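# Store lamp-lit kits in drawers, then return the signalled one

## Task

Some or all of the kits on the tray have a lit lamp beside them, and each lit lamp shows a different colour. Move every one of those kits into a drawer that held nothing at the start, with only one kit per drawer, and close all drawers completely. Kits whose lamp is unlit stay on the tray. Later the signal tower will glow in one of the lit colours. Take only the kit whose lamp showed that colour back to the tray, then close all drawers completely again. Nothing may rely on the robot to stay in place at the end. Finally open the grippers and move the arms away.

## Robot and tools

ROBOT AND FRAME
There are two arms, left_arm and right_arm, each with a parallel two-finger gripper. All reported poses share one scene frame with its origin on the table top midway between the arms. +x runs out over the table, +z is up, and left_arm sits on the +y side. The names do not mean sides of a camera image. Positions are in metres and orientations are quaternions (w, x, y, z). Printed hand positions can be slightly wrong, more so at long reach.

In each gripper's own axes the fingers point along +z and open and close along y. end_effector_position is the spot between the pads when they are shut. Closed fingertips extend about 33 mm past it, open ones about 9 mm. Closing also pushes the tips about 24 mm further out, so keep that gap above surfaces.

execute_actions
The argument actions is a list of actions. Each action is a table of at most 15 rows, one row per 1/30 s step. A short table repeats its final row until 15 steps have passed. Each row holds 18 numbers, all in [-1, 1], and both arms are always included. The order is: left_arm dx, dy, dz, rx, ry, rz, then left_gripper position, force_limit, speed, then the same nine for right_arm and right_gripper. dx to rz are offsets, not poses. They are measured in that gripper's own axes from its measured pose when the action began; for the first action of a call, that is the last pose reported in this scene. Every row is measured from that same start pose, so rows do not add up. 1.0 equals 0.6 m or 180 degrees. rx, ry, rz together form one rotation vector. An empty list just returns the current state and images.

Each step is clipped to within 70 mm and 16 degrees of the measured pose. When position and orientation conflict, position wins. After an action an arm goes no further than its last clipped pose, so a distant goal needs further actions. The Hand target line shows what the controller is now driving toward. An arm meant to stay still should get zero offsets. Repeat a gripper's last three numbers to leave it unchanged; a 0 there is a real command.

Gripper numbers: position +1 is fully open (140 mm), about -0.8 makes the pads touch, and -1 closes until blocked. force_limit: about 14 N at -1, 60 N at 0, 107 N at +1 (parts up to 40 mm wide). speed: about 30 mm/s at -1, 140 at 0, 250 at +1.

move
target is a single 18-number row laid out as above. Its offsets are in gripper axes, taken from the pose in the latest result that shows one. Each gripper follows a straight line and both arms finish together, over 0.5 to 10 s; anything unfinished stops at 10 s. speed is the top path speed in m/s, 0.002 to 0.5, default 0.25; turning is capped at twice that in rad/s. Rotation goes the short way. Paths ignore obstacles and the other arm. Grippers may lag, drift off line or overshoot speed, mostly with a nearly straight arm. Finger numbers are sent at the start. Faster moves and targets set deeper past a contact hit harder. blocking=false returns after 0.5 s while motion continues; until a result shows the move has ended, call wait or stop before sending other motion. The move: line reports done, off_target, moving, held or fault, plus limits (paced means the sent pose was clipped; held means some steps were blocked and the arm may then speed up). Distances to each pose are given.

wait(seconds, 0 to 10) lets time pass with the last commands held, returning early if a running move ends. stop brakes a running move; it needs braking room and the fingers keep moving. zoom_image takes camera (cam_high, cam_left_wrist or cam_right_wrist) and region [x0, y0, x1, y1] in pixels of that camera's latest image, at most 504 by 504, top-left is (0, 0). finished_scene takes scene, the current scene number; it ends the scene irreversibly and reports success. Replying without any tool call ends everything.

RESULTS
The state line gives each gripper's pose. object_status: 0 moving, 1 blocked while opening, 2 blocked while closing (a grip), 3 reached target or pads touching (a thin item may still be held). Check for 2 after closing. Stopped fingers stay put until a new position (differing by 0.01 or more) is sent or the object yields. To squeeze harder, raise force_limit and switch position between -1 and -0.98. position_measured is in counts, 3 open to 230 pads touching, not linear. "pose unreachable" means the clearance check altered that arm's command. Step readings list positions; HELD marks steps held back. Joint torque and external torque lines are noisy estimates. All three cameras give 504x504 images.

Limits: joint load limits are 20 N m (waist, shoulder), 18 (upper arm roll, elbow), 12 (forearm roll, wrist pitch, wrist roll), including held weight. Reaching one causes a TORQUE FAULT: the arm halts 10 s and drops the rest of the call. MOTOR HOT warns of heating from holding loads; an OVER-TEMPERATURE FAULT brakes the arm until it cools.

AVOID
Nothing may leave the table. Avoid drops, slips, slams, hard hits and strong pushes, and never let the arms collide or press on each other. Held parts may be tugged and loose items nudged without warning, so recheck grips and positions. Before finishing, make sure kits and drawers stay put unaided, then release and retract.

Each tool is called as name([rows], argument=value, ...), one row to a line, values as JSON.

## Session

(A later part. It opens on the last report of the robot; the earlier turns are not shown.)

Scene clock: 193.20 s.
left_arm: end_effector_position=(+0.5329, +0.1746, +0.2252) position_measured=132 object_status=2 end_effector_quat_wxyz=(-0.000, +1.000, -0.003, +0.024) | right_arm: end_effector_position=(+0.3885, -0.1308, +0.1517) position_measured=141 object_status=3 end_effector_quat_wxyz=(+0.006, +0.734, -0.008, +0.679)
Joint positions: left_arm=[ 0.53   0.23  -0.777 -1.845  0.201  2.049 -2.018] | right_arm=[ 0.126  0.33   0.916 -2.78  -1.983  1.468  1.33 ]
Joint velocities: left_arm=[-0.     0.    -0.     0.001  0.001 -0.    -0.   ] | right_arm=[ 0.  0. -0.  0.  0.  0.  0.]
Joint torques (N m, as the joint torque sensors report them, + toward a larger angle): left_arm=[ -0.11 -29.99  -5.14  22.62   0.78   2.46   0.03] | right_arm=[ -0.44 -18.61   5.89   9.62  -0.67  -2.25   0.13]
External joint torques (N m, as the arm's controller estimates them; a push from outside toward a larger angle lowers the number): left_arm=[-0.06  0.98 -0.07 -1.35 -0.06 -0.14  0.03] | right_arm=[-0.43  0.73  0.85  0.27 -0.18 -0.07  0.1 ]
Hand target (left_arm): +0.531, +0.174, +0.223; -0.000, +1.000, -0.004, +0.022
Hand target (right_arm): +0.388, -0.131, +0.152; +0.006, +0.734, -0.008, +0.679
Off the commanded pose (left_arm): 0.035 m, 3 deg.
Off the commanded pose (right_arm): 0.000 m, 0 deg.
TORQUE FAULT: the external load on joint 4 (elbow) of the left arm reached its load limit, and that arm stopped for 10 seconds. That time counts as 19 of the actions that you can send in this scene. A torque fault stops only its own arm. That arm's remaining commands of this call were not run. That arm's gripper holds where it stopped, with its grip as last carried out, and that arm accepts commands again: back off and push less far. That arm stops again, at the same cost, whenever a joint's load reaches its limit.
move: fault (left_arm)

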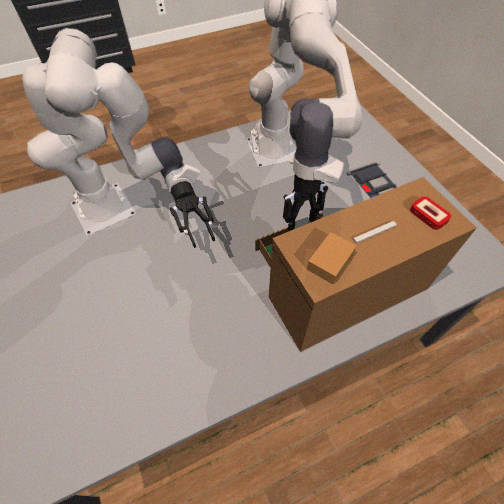

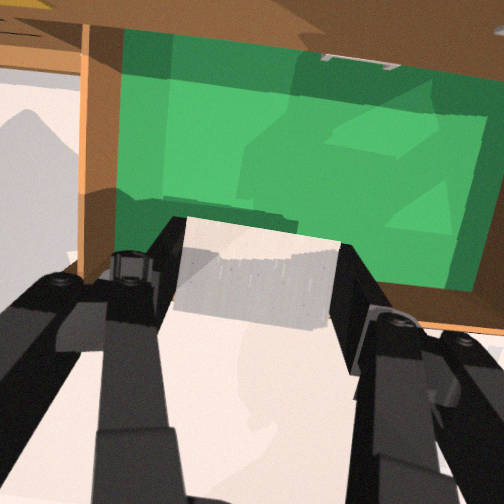

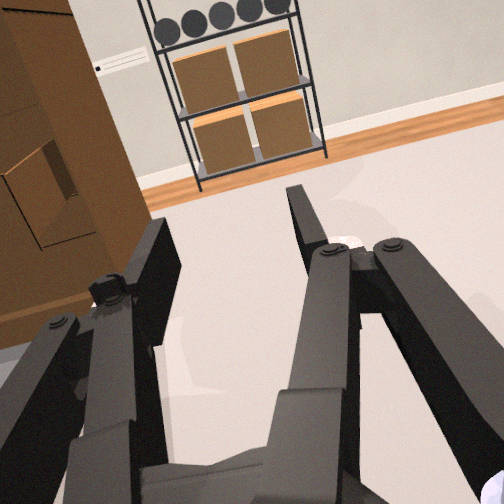

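move(target=[-0.05,0,-0.15,0,-0.015,0,-1,0,-0.5,0,0,0,0,0,0,-0.1,0.3,0], speed=0.15)

move(target=[0,0,0,0,0,0.99,-1,0,-0.5,0,0,0,0,0,0,-0.1,0.3,0], speed=0.5)

Scene clock: 198.10 s.
left_arm: end_effector_position=(+0.4984, +0.1759, +0.3123) position_measured=132 object_status=2 end_effector_quat_wxyz=(-0.003, +1.000, -0.001, +0.002) | right_arm: end_effector_position=(+0.3885, -0.1308, +0.1517) position_measured=141 object_status=3 end_effector_quat_wxyz=(+0.006, +0.734, -0.008, +0.679)
Joint positions: left_arm=[ 0.555  0.1   -0.793 -1.74   0.08   1.81  -1.958] | right_arm=[ 0.126  0.33   0.916 -2.78  -1.983  1.468  1.33 ]
Joint velocities: left_arm=[-0.    -0.001  0.001 -0.002 -0.002 -0.013  0.011] | right_arm=[-0.001  0.001 -0.001 -0.    -0.     0.     0.001]
Joint torques (N m, as the joint torque sensors report them, + toward a larger angle): left_arm=[  1.03 -26.78  -1.12  26.12  -0.34   2.17   0.28] | right_arm=[ -0.48 -18.74   5.88   9.81  -0.65  -2.27   0.14]
External joint torques (N m, as the arm's controller estimates them; a push from outside toward a larger angle lowers the number): left_arm=[ 0.96 -0.08  1.01  1.84 -1.22 -0.33  0.28] | right_arm=[-0.5   0.66  0.81  0.45 -0.16 -0.09  0.11]
Hand target (left_arm): +0.498, +0.176, +0.314; -0.001, +1.000, -0.003, +0.000
Hand target (right_arm): +0.388, -0.131, +0.152; +0.006, +0.734, -0.008, +0.679
Off the commanded pose (left_arm): 0.002 m, 0 deg.
Off the commanded pose (right_arm): 0.000 m, 0 deg.
move: done

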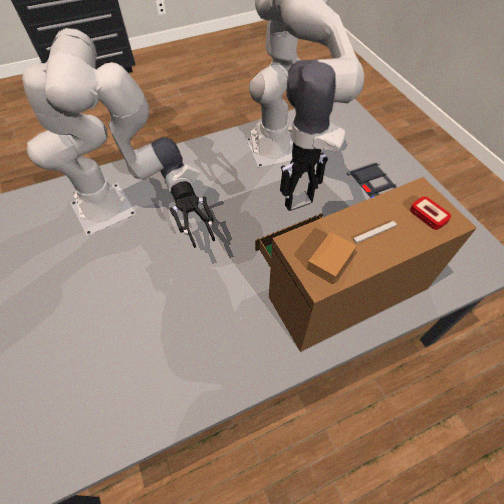

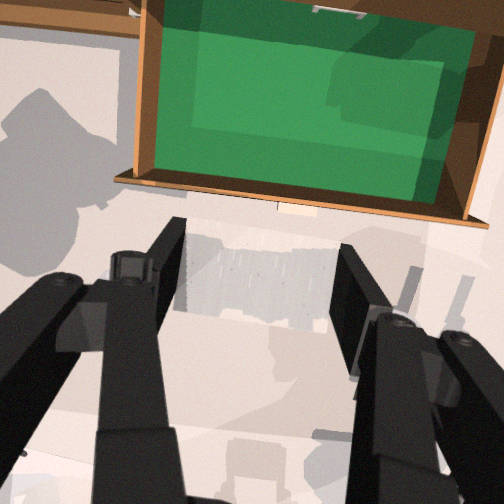

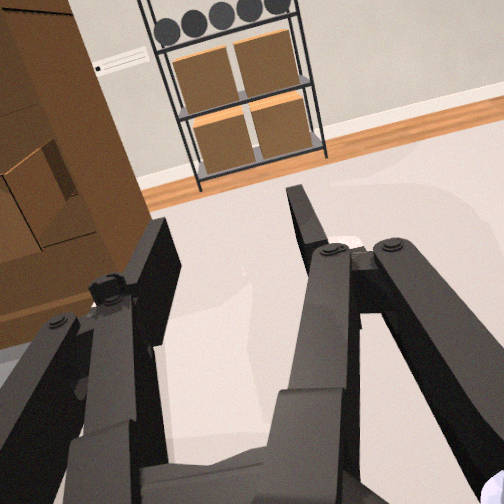

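Scene clock: 202.73 s.
left_arm: end_effector_position=(+0.5022, +0.1796, +0.3171) position_measured=132 object_status=2 end_effector_quat_wxyz=(+0.007, -0.029, +1.000, -0.004) | right_arm: end_effector_position=(+0.3885, -0.1308, +0.1517) position_measured=141 object_status=3 end_effector_quat_wxyz=(+0.006, +0.734, -0.008, +0.679)
Joint positions: left_arm=[ 1.09   0.668 -1.665 -1.699  0.671  1.629  0.744] | right_arm=[ 0.126  0.33   0.916 -2.78  -1.983  1.468  1.33 ]
Joint velocities: left_arm=[-0.001  0.    -0.    -0.001  0.001 -0.002  0.029] | right_arm=[-0.001  0.     0.001 -0.001 -0.001  0.001  0.001]
Joint torques (N m, as the joint torque sensors report them, + toward a larger angle): left_arm=[  1.45 -20.39 -21.95  18.6    1.73   2.04   0.25] | right_arm=[ -0.53 -18.51   6.12   9.63  -0.66  -2.29   0.11]
External joint torques (N m, as the arm's controller estimates them; a push from outside toward a larger angle lowers the number): left_arm=[ 1.61  1.34 -2.1  -0.15  0.94 -0.45  0.25] | right_arm=[-0.53  0.85  1.06  0.26 -0.17 -0.12  0.08]
Hand target (left_arm): +0.502, +0.180, +0.317; +0.008, -0.022, +1.000, -0.002
Hand target (right_arm): +0.388, -0.131, +0.152; +0.006, +0.734, -0.008, +0.679
Off the commanded pose (left_arm): 0.007 m, 2 deg.
Off the commanded pose (right_arm): 0.000 m, 0 deg.
move: off_target (left_arm); limits=paced

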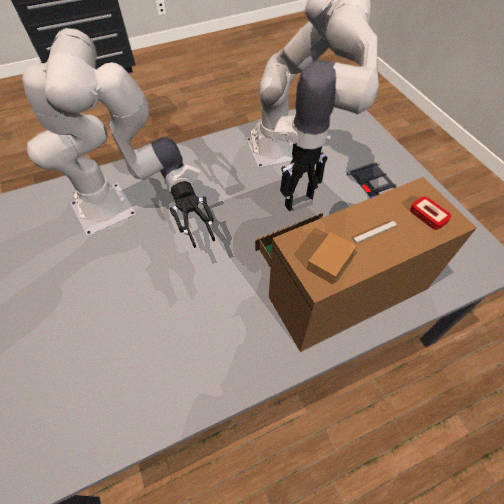

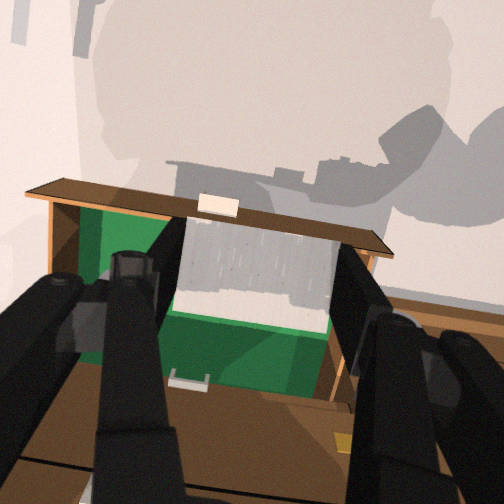

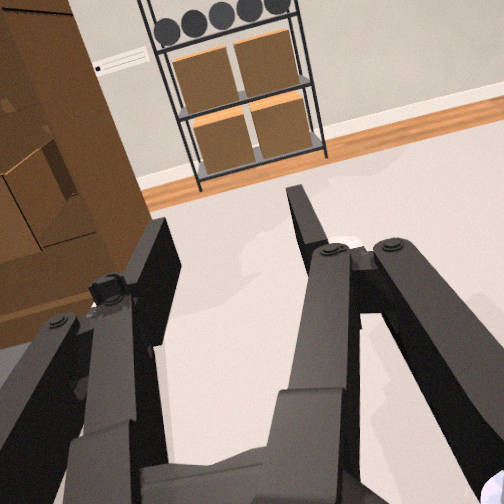

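move(target=[0,0.1,-0.1,0,0,0.018,-1,0,-0.5,-0.002,-0.453,0.09,0,0,0,-0.1,0.3,0], speed=0.25)

Scene clock: 209.20 s.
left_arm: end_effector_position=(+0.4976, +0.2396, +0.3753) position_measured=132 object_status=2 end_effector_quat_wxyz=(+0.006, -0.004, +1.000, -0.004) | right_arm: end_effector_position=(+0.4461, +0.1412, +0.1481) position_measured=141 object_status=3 end_effector_quat_wxyz=(+0.001, +0.733, -0.012, +0.680)
Joint positions: left_arm=[ 1.224  0.685 -1.792 -1.619  0.671  1.484  0.88 ] | right_arm=[ 0.509  0.844  0.717 -1.925 -2.111  1.407  0.915]
Joint velocities: left_arm=[-0.    -0.002 -0.001  0.     0.     0.001  0.01 ] | right_arm=[-0.    -0.002 -0.001  0.     0.     0.    -0.03 ]
Joint torques (N m, as the joint torque sensors report them, + toward a larger angle): left_arm=[  1.52 -19.52 -21.35  18.97   1.25   2.05   0.2 ] | right_arm=[  0.6  -39.29  13.7   16.99  -1.19  -1.54  -0.19]
External joint torques (N m, as the arm's controller estimates them; a push from outside toward a larger angle lowers the number): left_arm=[ 1.58  0.94 -1.64  1.16  0.46 -0.44  0.2 ] | right_arm=[ 0.59  2.26 -0.39  2.05  0.38  0.19 -0.21]
Hand target (left_arm): +0.498, +0.241, +0.377; +0.007, -0.002, +1.000, -0.004
Hand target (right_arm): +0.446, +0.141, +0.147; +0.007, +0.734, -0.006, +0.680
Off the commanded pose (left_arm): 0.001 m, 0 deg.
Off the commanded pose (right_arm): 0.002 m, 1 deg.
move: done

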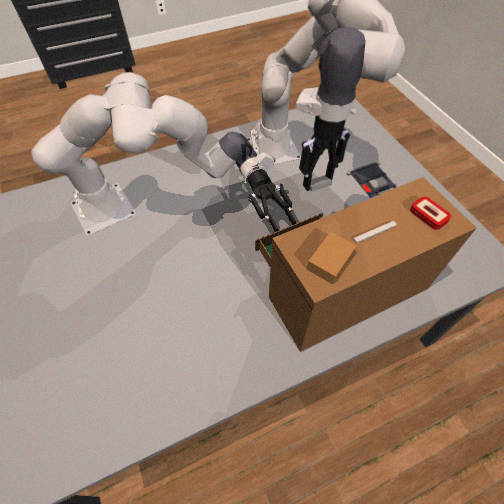

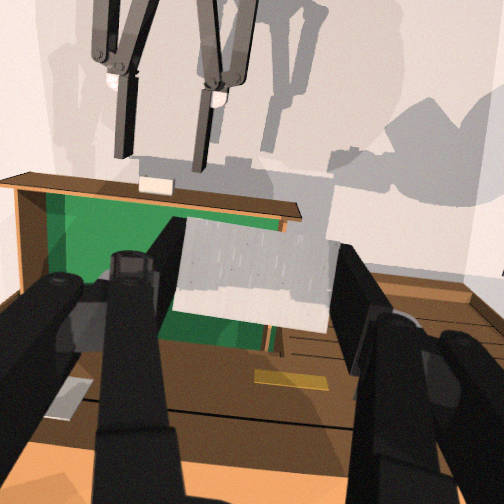

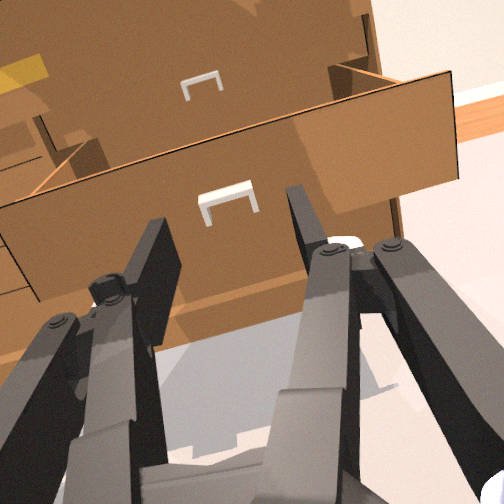

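move(target=[0,0,0,0,0,0,-1,0,-0.5,0.002,0,0.016,0,0,0,-0.1,0.3,0], speed=0.05)

move(target=[0,0,0,0,0,0,-1,0,-0.5,0,0,0,0,0,0,-1,0.3,-0.5])

move(target=[0,0,0,0,0,0,-1,0,-0.5,-0.003,0,-0.036,0,0,0,-1,0.3,-0.5], speed=0.05)

move(target=[-0.04,-0.12,0.2,0,0,0,-1,0,-0.5,0,0,0,0,0,0,-1,0.3,-0.5], speed=0.12)

Scene clock: 213.50 s.
left_arm: end_effector_position=(+0.4976, +0.2397, +0.3753) position_measured=132 object_status=2 end_effector_quat_wxyz=(+0.006, -0.002, +1.000, -0.004) | right_arm: end_effector_position=(+0.4535, +0.1411, +0.1490) position_measured=141 object_status=3 end_effector_quat_wxyz=(+0.002, +0.733, -0.011, +0.680)
Joint positions: left_arm=[ 1.224  0.685 -1.792 -1.619  0.671  1.483  0.883] | right_arm=[ 0.5    0.844  0.713 -1.918 -2.119  1.419  0.906]
Joint velocities: left_arm=[-0.    -0.    -0.    -0.001  0.     0.001  0.001] | right_arm=[ 0.     0.    -0.001  0.001 -0.003  0.007  0.001]
Joint torques (N m, as the joint torque sensors report them, + toward a larger angle): left_arm=[  0.56 -20.75 -20.94  17.5    0.58   2.56  -0.12] | right_arm=[ -1.65 -39.23  13.55  16.75  -2.56  -1.53   0.26]
External joint torques (N m, as the arm's controller estimates them; a push from outside toward a larger angle lowers the number): left_arm=[ 0.69 -0.31 -1.24 -0.26 -0.2   0.08 -0.12] | right_arm=[-1.6   2.39 -0.41  1.71 -1.    0.19  0.23]
Hand target (left_arm): +0.498, +0.240, +0.375; +0.006, -0.004, +1.000, -0.004
Hand target (right_arm): +0.456, +0.141, +0.148; +0.001, +0.733, -0.012, +0.680
Off the commanded pose (left_arm): 0.000 m, 0 deg.
Off the commanded pose (right_arm): 0.002 m, 0 deg.
move: done

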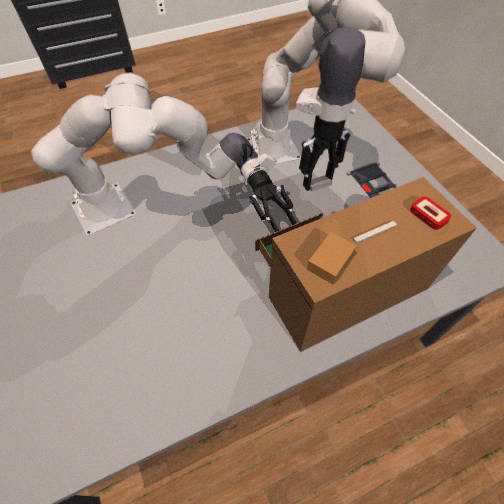

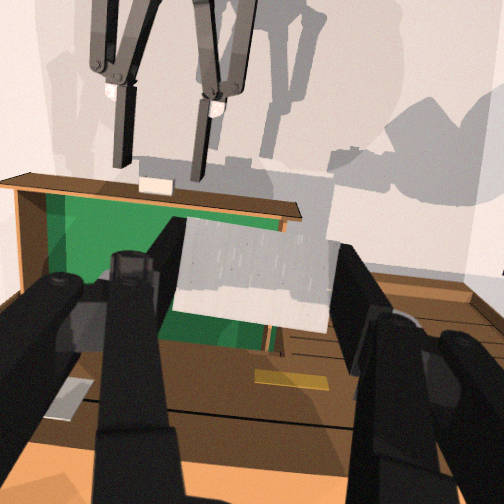

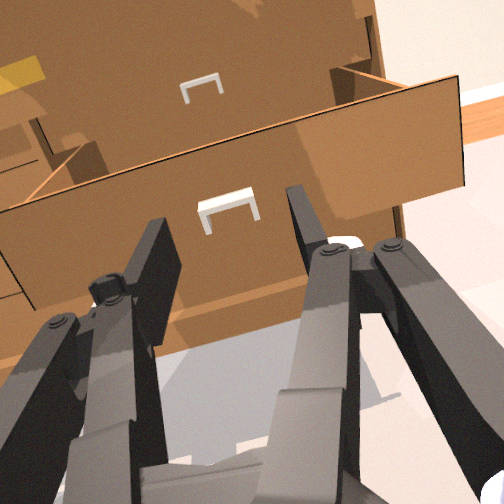

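Scene clock: 214.40 s.
left_arm: end_effector_position=(+0.4976, +0.2397, +0.3753) position_measured=132 object_status=2 end_effector_quat_wxyz=(+0.006, -0.002, +1.000, -0.004) | right_arm: end_effector_position=(+0.4535, +0.1411, +0.1490) position_measured=234 object_status=3 end_effector_quat_wxyz=(+0.002, +0.733, -0.011, +0.680)
Joint positions: left_arm=[ 1.224  0.685 -1.792 -1.619  0.671  1.483  0.883] | right_arm=[ 0.5    0.844  0.713 -1.918 -2.119  1.419  0.906]
Joint velocities: left_arm=[ 0.001 -0.001 -0.     0.001  0.    -0.001  0.001] | right_arm=[ 0.     0.001  0.001 -0.001  0.001  0.     0.001]
Joint torques (N m, as the joint torque sensors report them, + toward a larger angle): left_arm=[  0.85 -20.14 -21.19  17.81   0.66   2.32   0.16] | right_arm=[ -0.56 -40.18  14.95  15.71  -1.74  -1.8    0.15]
External joint torques (N m, as the arm's controller estimates them; a push from outside toward a larger angle lowers the number): left_arm=[ 0.83  0.27 -1.54 -0.03 -0.14 -0.16  0.16] | right_arm=[-0.57  1.47  0.92  0.69 -0.17 -0.08  0.12]
Hand target (left_arm): +0.498, +0.240, +0.375; +0.006, -0.002, +1.000, -0.004
Hand target (right_arm): +0.454, +0.141, +0.149; +0.002, +0.733, -0.011, +0.680
Off the commanded pose (left_arm): 0.000 m, 0 deg.
Off the commanded pose (right_arm): 0.000 m, 0 deg.
move: done

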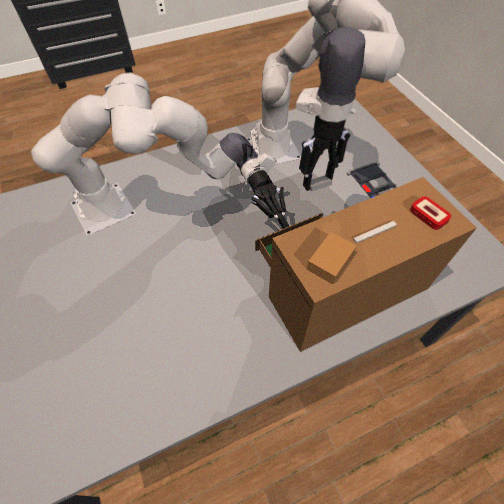

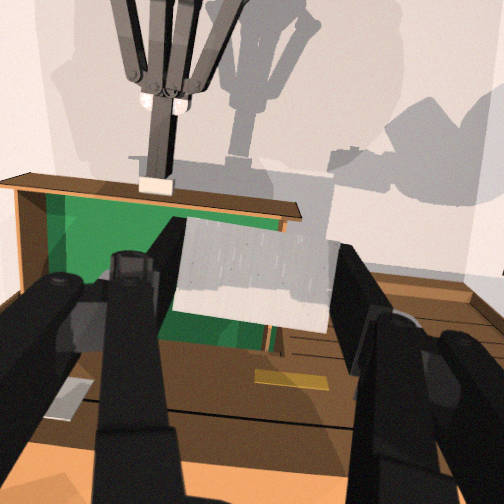

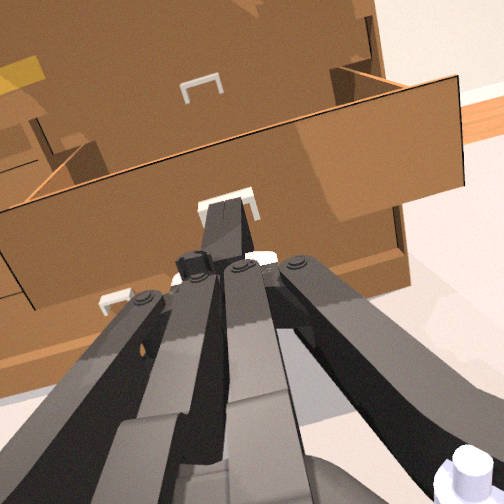

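Scene clock: 215.17 s.
left_arm: end_effector_position=(+0.4976, +0.2397, +0.3753) position_measured=132 object_status=2 end_effector_quat_wxyz=(+0.006, -0.002, +1.000, -0.004) | right_arm: end_effector_position=(+0.4336, +0.1422, +0.1483) position_measured=234 object_status=3 end_effector_quat_wxyz=(+0.004, +0.733, -0.007, +0.680)
Joint positions: left_arm=[ 1.224  0.685 -1.792 -1.619  0.671  1.483  0.883] | right_arm=[ 0.518  0.844  0.73  -1.937 -2.1    1.386  0.909]
Joint velocities: left_arm=[ 0.001 -0.002 -0.     0.001  0.001 -0.     0.002] | right_arm=[ 0.001  0.     0.001  0.001  0.002 -0.017  0.003]
Joint torques (N m, as the joint torque sensors report them, + toward a larger angle): left_arm=[  0.66 -19.54 -20.77  17.51   0.68   2.44   0.01] | right_arm=[ -0.09 -40.49  16.62  13.37  -0.88  -2.13   0.52]
External joint torques (N m, as the arm's controller estimates them; a push from outside toward a larger angle lowers the number): left_arm=[ 0.59  0.85 -1.14 -0.4  -0.13 -0.05  0.01] | right_arm=[-0.24  0.71  2.24 -1.41  0.7  -0.4   0.5 ]
Hand target (left_arm): +0.498, +0.240, +0.375; +0.006, -0.002, +1.000, -0.004
Hand target (right_arm): +0.432, +0.141, +0.149; +0.002, +0.733, -0.010, +0.680
Off the commanded pose (left_arm): 0.000 m, 0 deg.
Off the commanded pose (right_arm): 0.002 m, 0 deg.
move: done

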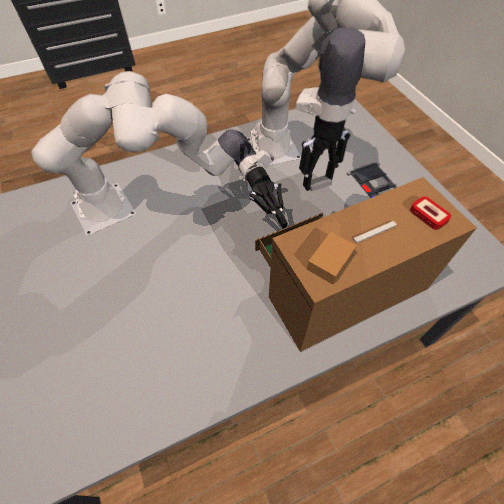

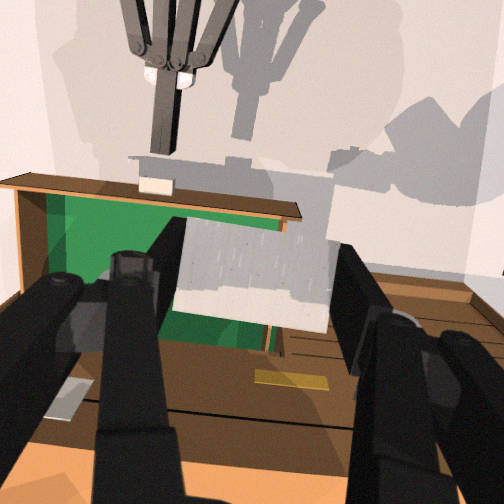

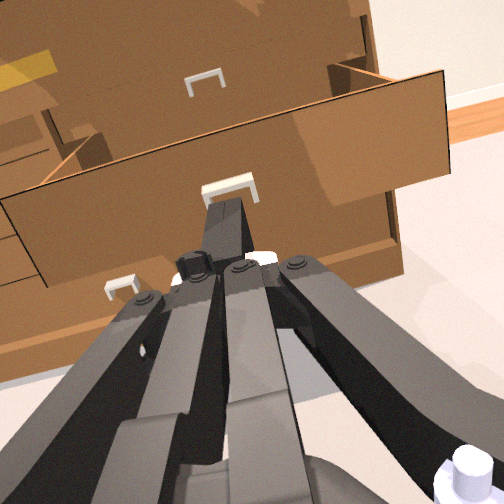

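Scene clock: 216.87 s.
left_arm: end_effector_position=(+0.5207, +0.1657, +0.2546) position_measured=132 object_status=2 end_effector_quat_wxyz=(+0.002, +0.002, +1.000, -0.004) | right_arm: end_effector_position=(+0.4336, +0.1422, +0.1483) position_measured=234 object_status=3 end_effector_quat_wxyz=(+0.004, +0.733, -0.007, +0.680)
Joint positions: left_arm=[ 0.979  0.727 -1.53  -1.727  0.734  1.723  0.775] | right_arm=[ 0.518  0.844  0.73  -1.937 -2.1    1.386  0.909]
Joint velocities: left_arm=[-0.001 -0.005  0.003 -0.     0.     0.014 -0.015] | right_arm=[ 0.     0.    -0.    -0.     0.002 -0.     0.001]
Joint torques (N m, as the joint torque sensors report them, + toward a larger angle): left_arm=[ -1.05 -27.29 -21.51  18.85   1.37   2.98  -0.19] | right_arm=[ -0.59 -39.85  14.75  15.1   -1.73  -1.82   0.15]
External joint torques (N m, as the arm's controller estimates them; a push from outside toward a larger angle lowers the number): left_arm=[-1.08 -1.04 -0.21  0.56  0.59  0.51 -0.19] | right_arm=[-0.64  1.16  0.51  0.44 -0.18 -0.09  0.12]
Hand target (left_arm): +0.523, +0.164, +0.255; +0.006, -0.001, +1.000, -0.004
Hand target (right_arm): +0.434, +0.142, +0.148; +0.004, +0.733, -0.007, +0.680
Off the commanded pose (left_arm): 0.003 m, 1 deg.
Off the commanded pose (right_arm): 0.000 m, 0 deg.
move: done

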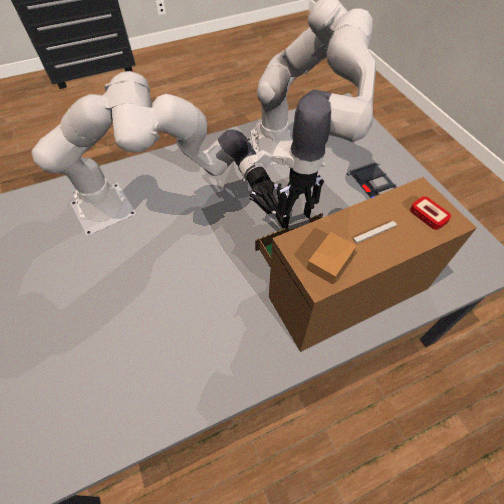

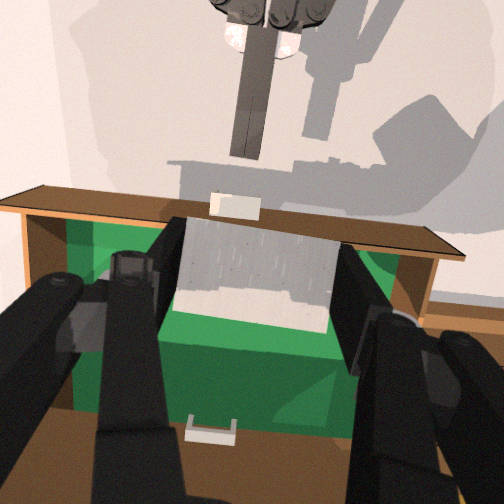

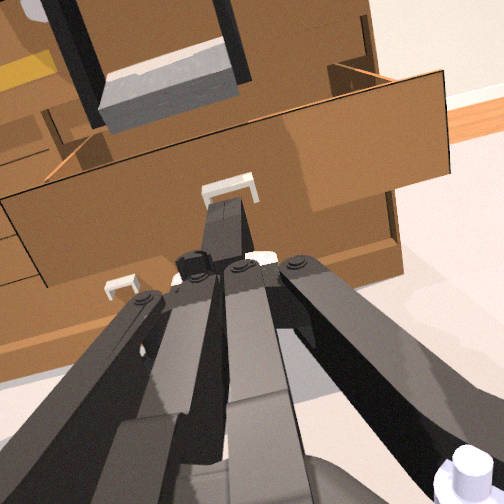

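move(target=[0,0,-0.05,0,0,0,-1,0,-0.5,0,0,0,0,0,0,-0.1,0.3,0])

move(target=[-0.03,0,0,0,0,0,-1,0,-0.5,0.004,0.002,0.052,0,0,0,-0.1,0.3,0], speed=0.05)

move(target=[0,0,0,0,0,0,-1,0,-0.5,0,0,0,0,0,0,-1,0.3,-0.5])

move(target=[0,0,0,0,0,0,-1,0,-0.5,-0.005,0,-0.055,0,0,0,-1,0.3,-0.5], speed=0.04)

Scene clock: 223.73 s.
left_arm: end_effector_position=(+0.5220, +0.1685, +0.2831) position_measured=132 object_status=2 end_effector_quat_wxyz=(+0.003, -0.002, +1.000, -0.003) | right_arm: end_effector_position=(+0.4336, +0.1422, +0.1483) position_measured=141 object_status=3 end_effector_quat_wxyz=(+0.004, +0.733, -0.007, +0.680)
Joint positions: left_arm=[ 0.977  0.713 -1.557 -1.671  0.717  1.664  0.784] | right_arm=[ 0.518  0.844  0.73  -1.937 -2.1    1.386  0.909]
Joint velocities: left_arm=[ 0.001  0.    -0.002  0.001  0.001 -0.014  0.004] | right_arm=[ 0.001 -0.001  0.     0.     0.     0.    -0.   ]
Joint torques (N m, as the joint torque sensors report them, + toward a larger angle): left_arm=[ -1.07 -23.99 -23.04  20.44  -0.12   2.09   0.25] | right_arm=[ -0.56 -39.69  15.03  15.23  -1.73  -1.78   0.14]
External joint torques (N m, as the arm's controller estimates them; a push from outside toward a larger angle lowers the number): left_arm=[-1.14  2.01 -2.35  2.16 -0.92 -0.37  0.25] | right_arm=[-0.64  1.47  0.71  0.46 -0.16 -0.06  0.11]
Hand target (left_arm): +0.521, +0.166, +0.285; +0.002, +0.002, +1.000, -0.004
Hand target (right_arm): +0.434, +0.142, +0.148; +0.004, +0.733, -0.007, +0.680
Off the commanded pose (left_arm): 0.003 m, 1 deg.
Off the commanded pose (right_arm): 0.000 m, 0 deg.
move: done

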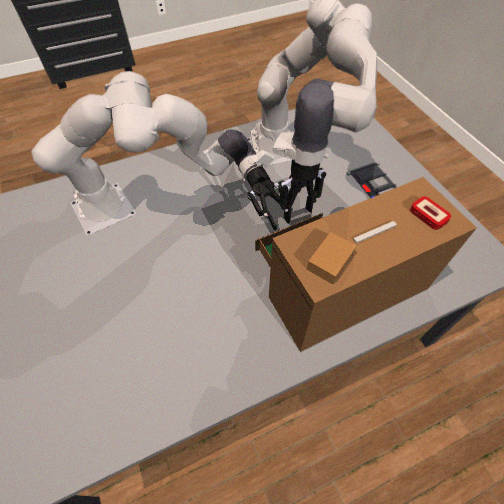

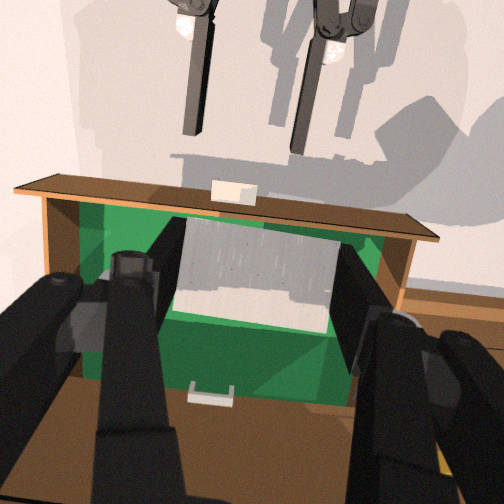

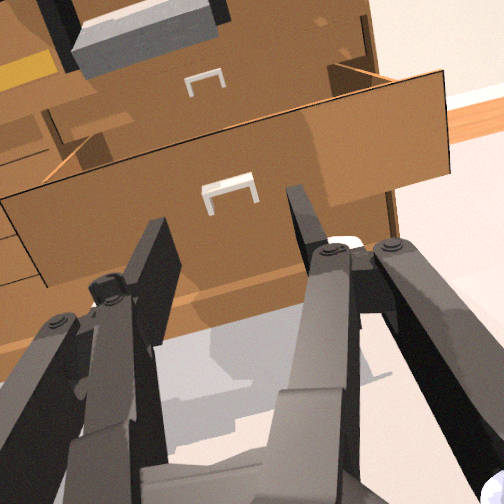

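Scene clock: 224.70 s.
left_arm: end_effector_position=(+0.5389, +0.1676, +0.2822) position_measured=132 object_status=2 end_effector_quat_wxyz=(+0.002, -0.005, +1.000, -0.004) | right_arm: end_effector_position=(+0.4631, +0.1400, +0.1488) position_measured=141 object_status=3 end_effector_quat_wxyz=(+0.002, +0.733, -0.011, +0.680)
Joint positions: left_arm=[ 0.908  0.725 -1.497 -1.6    0.722  1.651  0.8  ] | right_arm=[ 0.49   0.844  0.706 -1.911 -2.13   1.435  0.903]
Joint velocities: left_arm=[-0.003 -0.     0.006  0.003 -0.    -0.002  0.011] | right_arm=[-0.     0.001 -0.002  0.002  0.     0.015 -0.003]
Joint torques (N m, as the joint torque sensors report them, + toward a larger angle): left_arm=[ -1.08 -27.93 -21.39  20.16   1.54   2.01   0.28] | right_arm=[ -0.74 -39.75  12.55  17.03  -2.62  -1.53  -0.25]
External joint torques (N m, as the arm's controller estimates them; a push from outside toward a larger angle lowers the number): left_arm=[-1.18  1.03 -0.62  2.02  0.75 -0.46  0.28] | right_arm=[-0.68  2.08 -1.35  1.86 -1.07  0.18 -0.28]
Hand target (left_arm): +0.540, +0.168, +0.282; +0.003, -0.002, +1.000, -0.002
Hand target (right_arm): +0.465, +0.141, +0.148; +0.004, +0.733, -0.007, +0.680
Off the commanded pose (left_arm): 0.002 m, 0 deg.
Off the commanded pose (right_arm): 0.002 m, 1 deg.
move: done

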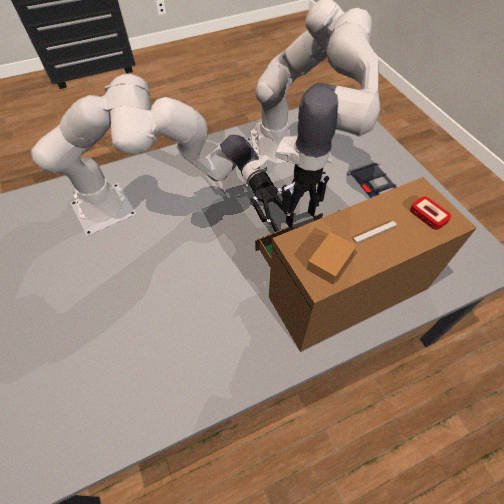

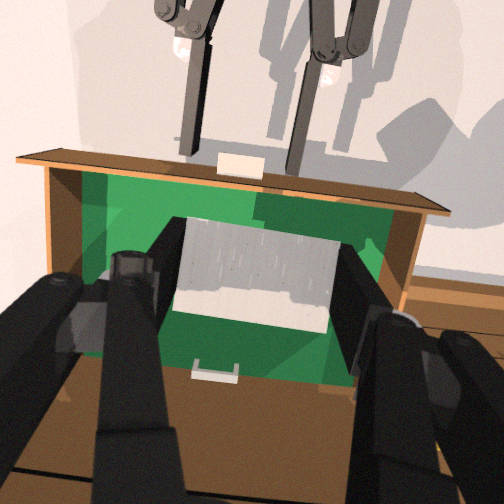

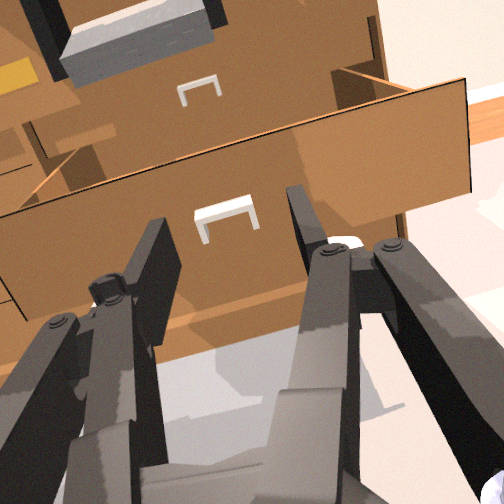

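Scene clock: 225.30 s.
left_arm: end_effector_position=(+0.5389, +0.1676, +0.2822) position_measured=132 object_status=2 end_effector_quat_wxyz=(+0.002, -0.005, +1.000, -0.004) | right_arm: end_effector_position=(+0.4626, +0.1410, +0.1489) position_measured=194 object_status=2 end_effector_quat_wxyz=(+0.001, +0.733, -0.010, +0.680)
Joint positions: left_arm=[ 0.908  0.725 -1.497 -1.6    0.722  1.651  0.8  ] | right_arm=[ 0.49   0.844  0.706 -1.911 -2.131  1.436  0.903]
Joint velocities: left_arm=[-0.002 -0.001  0.001 -0.001  0.001 -0.     0.001] | right_arm=[-0.    -0.001 -0.001 -0.001  0.001 -0.002  0.002]
Joint torques (N m, as the joint torque sensors report them, + toward a larger angle): left_arm=[  0.22 -28.16 -21.66  18.55   0.7    2.44   0.16] | right_arm=[ -0.59 -40.73  14.7   15.65  -1.42  -1.98   0.1 ]
External joint torques (N m, as the arm's controller estimates them; a push from outside toward a larger angle lowers the number): left_arm=[ 0.33  0.82 -0.81  0.51 -0.07 -0.03  0.16] | right_arm=[-0.49  1.15  0.85  0.5   0.13 -0.25  0.07]
Hand target (left_arm): +0.539, +0.168, +0.282; +0.002, -0.005, +1.000, -0.004
Hand target (right_arm): +0.463, +0.140, +0.149; +0.002, +0.733, -0.011, +0.680
Off the commanded pose (left_arm): 0.000 m, 0 deg.
Off the commanded pose (right_arm): 0.001 m, 0 deg.
move: done

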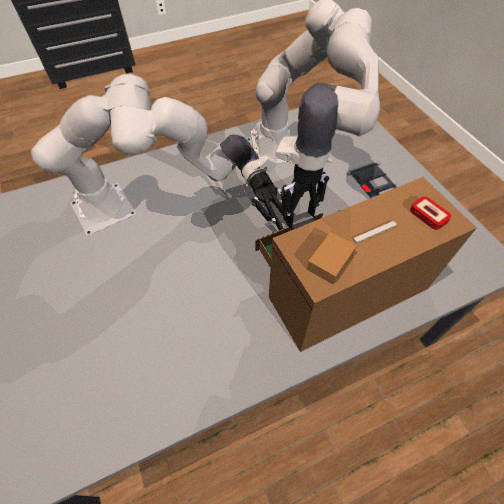

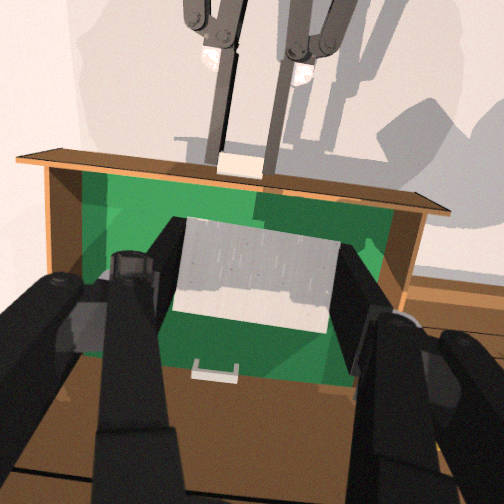

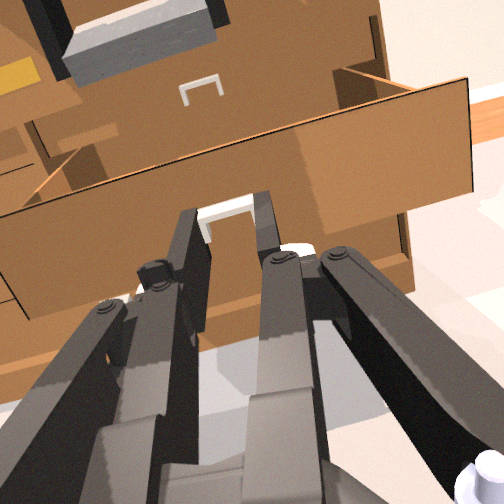

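Scene clock: 226.47 s.
left_arm: end_effector_position=(+0.5389, +0.1676, +0.2822) position_measured=132 object_status=2 end_effector_quat_wxyz=(+0.002, -0.005, +1.000, -0.004) | right_arm: end_effector_position=(+0.4344, +0.1398, +0.1494) position_measured=194 object_status=2 end_effector_quat_wxyz=(+0.005, +0.732, -0.008, +0.681)
Joint positions: left_arm=[ 0.908  0.725 -1.497 -1.6    0.722  1.651  0.8  ] | right_arm=[ 0.513  0.842  0.734 -1.941 -2.101  1.381  0.911]
Joint velocities: left_arm=[ 0.001  0.001 -0.     0.001 -0.    -0.    -0.   ] | right_arm=[-0.    -0.001  0.004 -0.002  0.003 -0.004  0.001]
Joint torques (N m, as the joint torque sensors report them, + toward a larger angle): left_arm=[  0.28 -27.99 -22.11  18.47   0.69   2.46   0.06] | right_arm=[  1.65 -39.13  17.81  14.    -1.03  -2.47   0.52]
External joint torques (N m, as the arm's controller estimates them; a push from outside toward a larger angle lowers the number): left_arm=[ 0.17  0.92 -1.38  0.33 -0.1  -0.01  0.06] | right_arm=[ 1.69  1.85  3.56 -0.71  0.54 -0.72  0.5 ]
Hand target (left_arm): +0.539, +0.168, +0.282; +0.002, -0.005, +1.000, -0.004
Hand target (right_arm): +0.430, +0.141, +0.149; +0.001, +0.733, -0.010, +0.680
Off the commanded pose (left_arm): 0.000 m, 0 deg.
Off the commanded pose (right_arm): 0.005 m, 1 deg.
move: off_target (right_arm)

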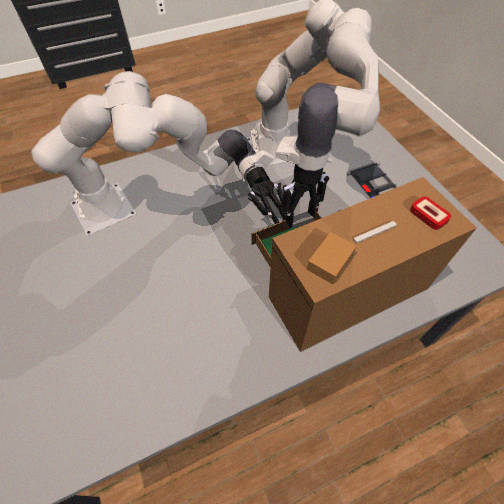

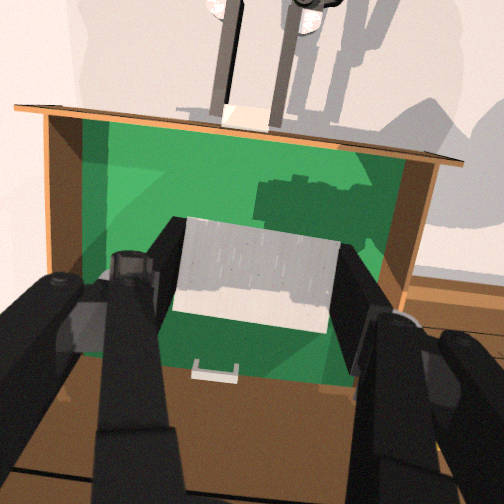

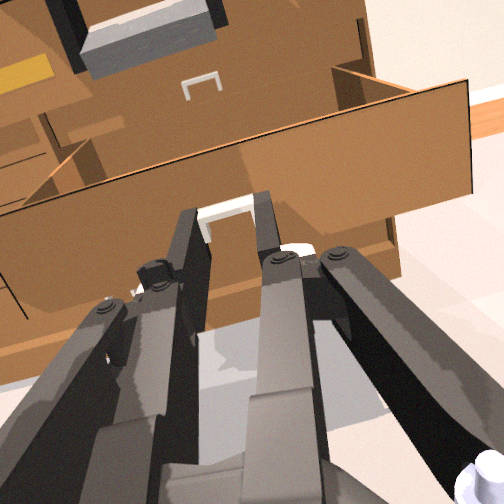

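move(target=[0.02,0,0.14,0,0,0,-1,0,-0.5,0,0,0,0,0,0,-1,0.3,-0.5], speed=0.06)

Scene clock: 230.20 s.
left_arm: end_effector_position=(+0.5258, +0.1645, +0.1989) position_measured=132 object_status=2 end_effector_quat_wxyz=(+0.000, -0.001, +1.000, -0.004) | right_arm: end_effector_position=(+0.4342, +0.1398, +0.1494) position_measured=194 object_status=2 end_effector_quat_wxyz=(+0.005, +0.732, -0.008, +0.681)
Joint positions: left_arm=[ 0.945  0.756 -1.438 -1.792  0.773  1.829  0.752] | right_arm=[ 0.513  0.842  0.734 -1.942 -2.101  1.38   0.912]
Joint velocities: left_arm=[-0.001  0.001  0.003 -0.001 -0.002  0.015 -0.009] | right_arm=[-0.001  0.    -0.    -0.001  0.002 -0.     0.001]
Joint torques (N m, as the joint torque sensors report them, + toward a larger angle): left_arm=[  1.9  -28.66 -22.34  15.83   1.57   2.88   0.01] | right_arm=[ -0.62 -39.67  15.18  15.48  -1.8   -1.76   0.09]
External joint torques (N m, as the arm's controller estimates them; a push from outside toward a larger angle lowers the number): left_arm=[ 1.91 -0.69 -0.53 -2.07  0.82  0.42  0.01] | right_arm=[-0.5   1.27  1.    0.8  -0.24  0.    0.07]
Hand target (left_arm): +0.528, +0.166, +0.199; +0.003, -0.004, +1.000, -0.004
Hand target (right_arm): +0.434, +0.140, +0.149; +0.005, +0.732, -0.008, +0.681
Off the commanded pose (left_arm): 0.003 m, 1 deg.
Off the commanded pose (right_arm): 0.000 m, 0 deg.
move: done

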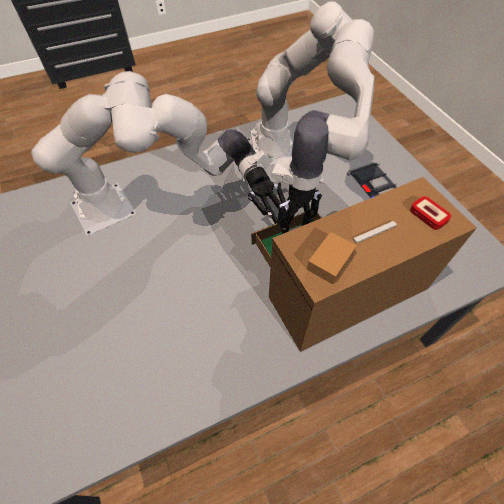

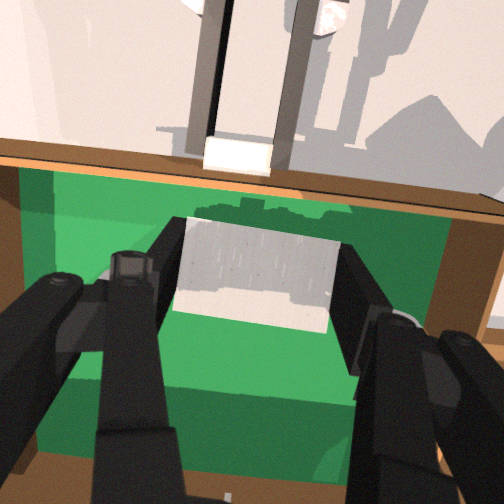

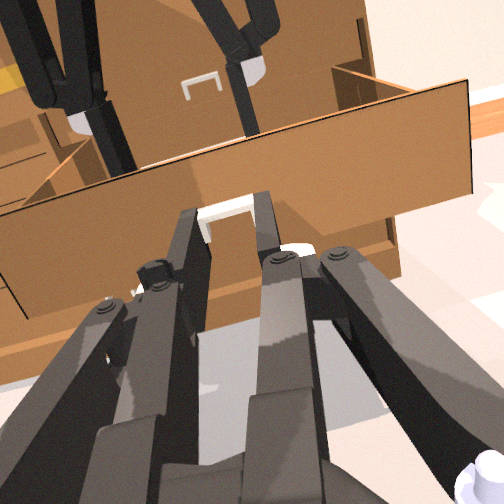

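move(target=[-0.008,0,0.062,0,0,0,-1,0,-0.5,0,0,0,0,0,0,-1,0.3,-0.5], speed=0.04)

Scene clock: 232.73 s.
left_arm: end_effector_position=(+0.5308, +0.1655, +0.1811) position_measured=132 object_status=2 end_effector_quat_wxyz=(+0.005, -0.001, +1.000, +0.002) | right_arm: end_effector_position=(+0.4381, +0.1398, +0.1489) position_measured=194 object_status=2 end_effector_quat_wxyz=(+0.004, +0.732, -0.009, +0.681)
Joint positions: left_arm=[ 0.924  0.772 -1.406 -1.803  0.808  1.856  0.738] | right_arm=[ 0.51   0.842  0.73  -1.938 -2.104  1.388  0.912]
Joint velocities: left_arm=[-0.     0.008 -0.004  0.001  0.016  0.001 -0.013] | right_arm=[-0.    -0.001 -0.005  0.004 -0.004  0.006 -0.001]
Joint torques (N m, as the joint torque sensors report them, + toward a larger angle): left_arm=[ -5.49 -13.68  -8.61   8.49   3.38   6.6    0.09] | right_arm=[  2.38 -40.28  17.01  12.77  -0.54  -3.18   0.15]
External joint torques (N m, as the arm's controller estimates them; a push from outside toward a larger angle lowers the number): left_arm=[-5.48 15.21 13.45 -9.13  2.62  4.15  0.09] | right_arm=[ 2.28  0.87  2.66 -1.99  1.02 -1.44  0.12]
Hand target (left_arm): +0.530, +0.164, +0.162; +0.000, -0.000, +1.000, -0.004
Hand target (right_arm): +0.434, +0.140, +0.149; +0.005, +0.732, -0.008, +0.681
Off the commanded pose (left_arm): 0.019 m, 1 deg.
Off the commanded pose (right_arm): 0.004 m, 0 deg.
move: off_target (left_arm, right_arm)

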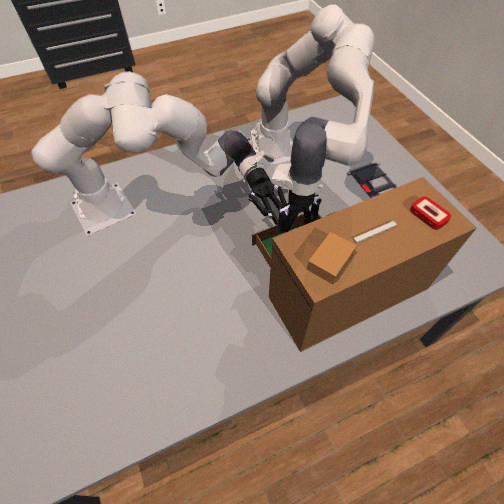

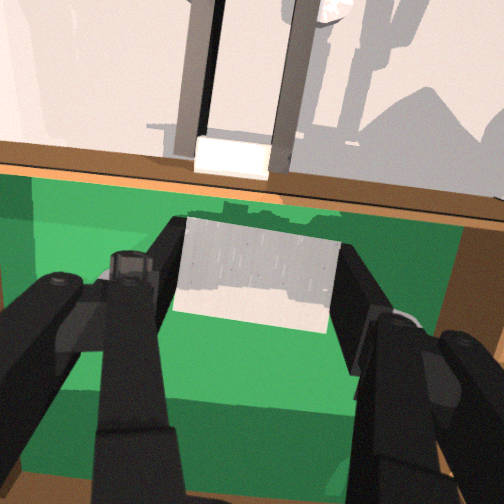

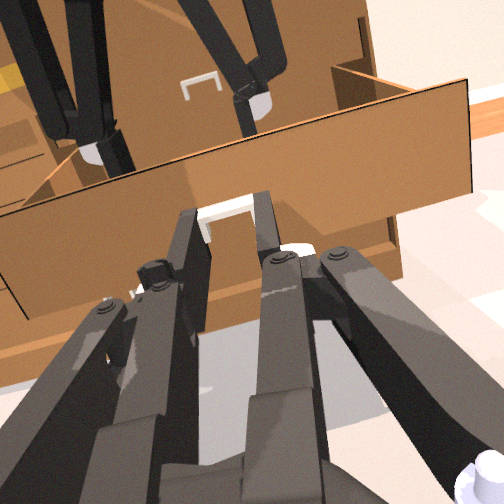

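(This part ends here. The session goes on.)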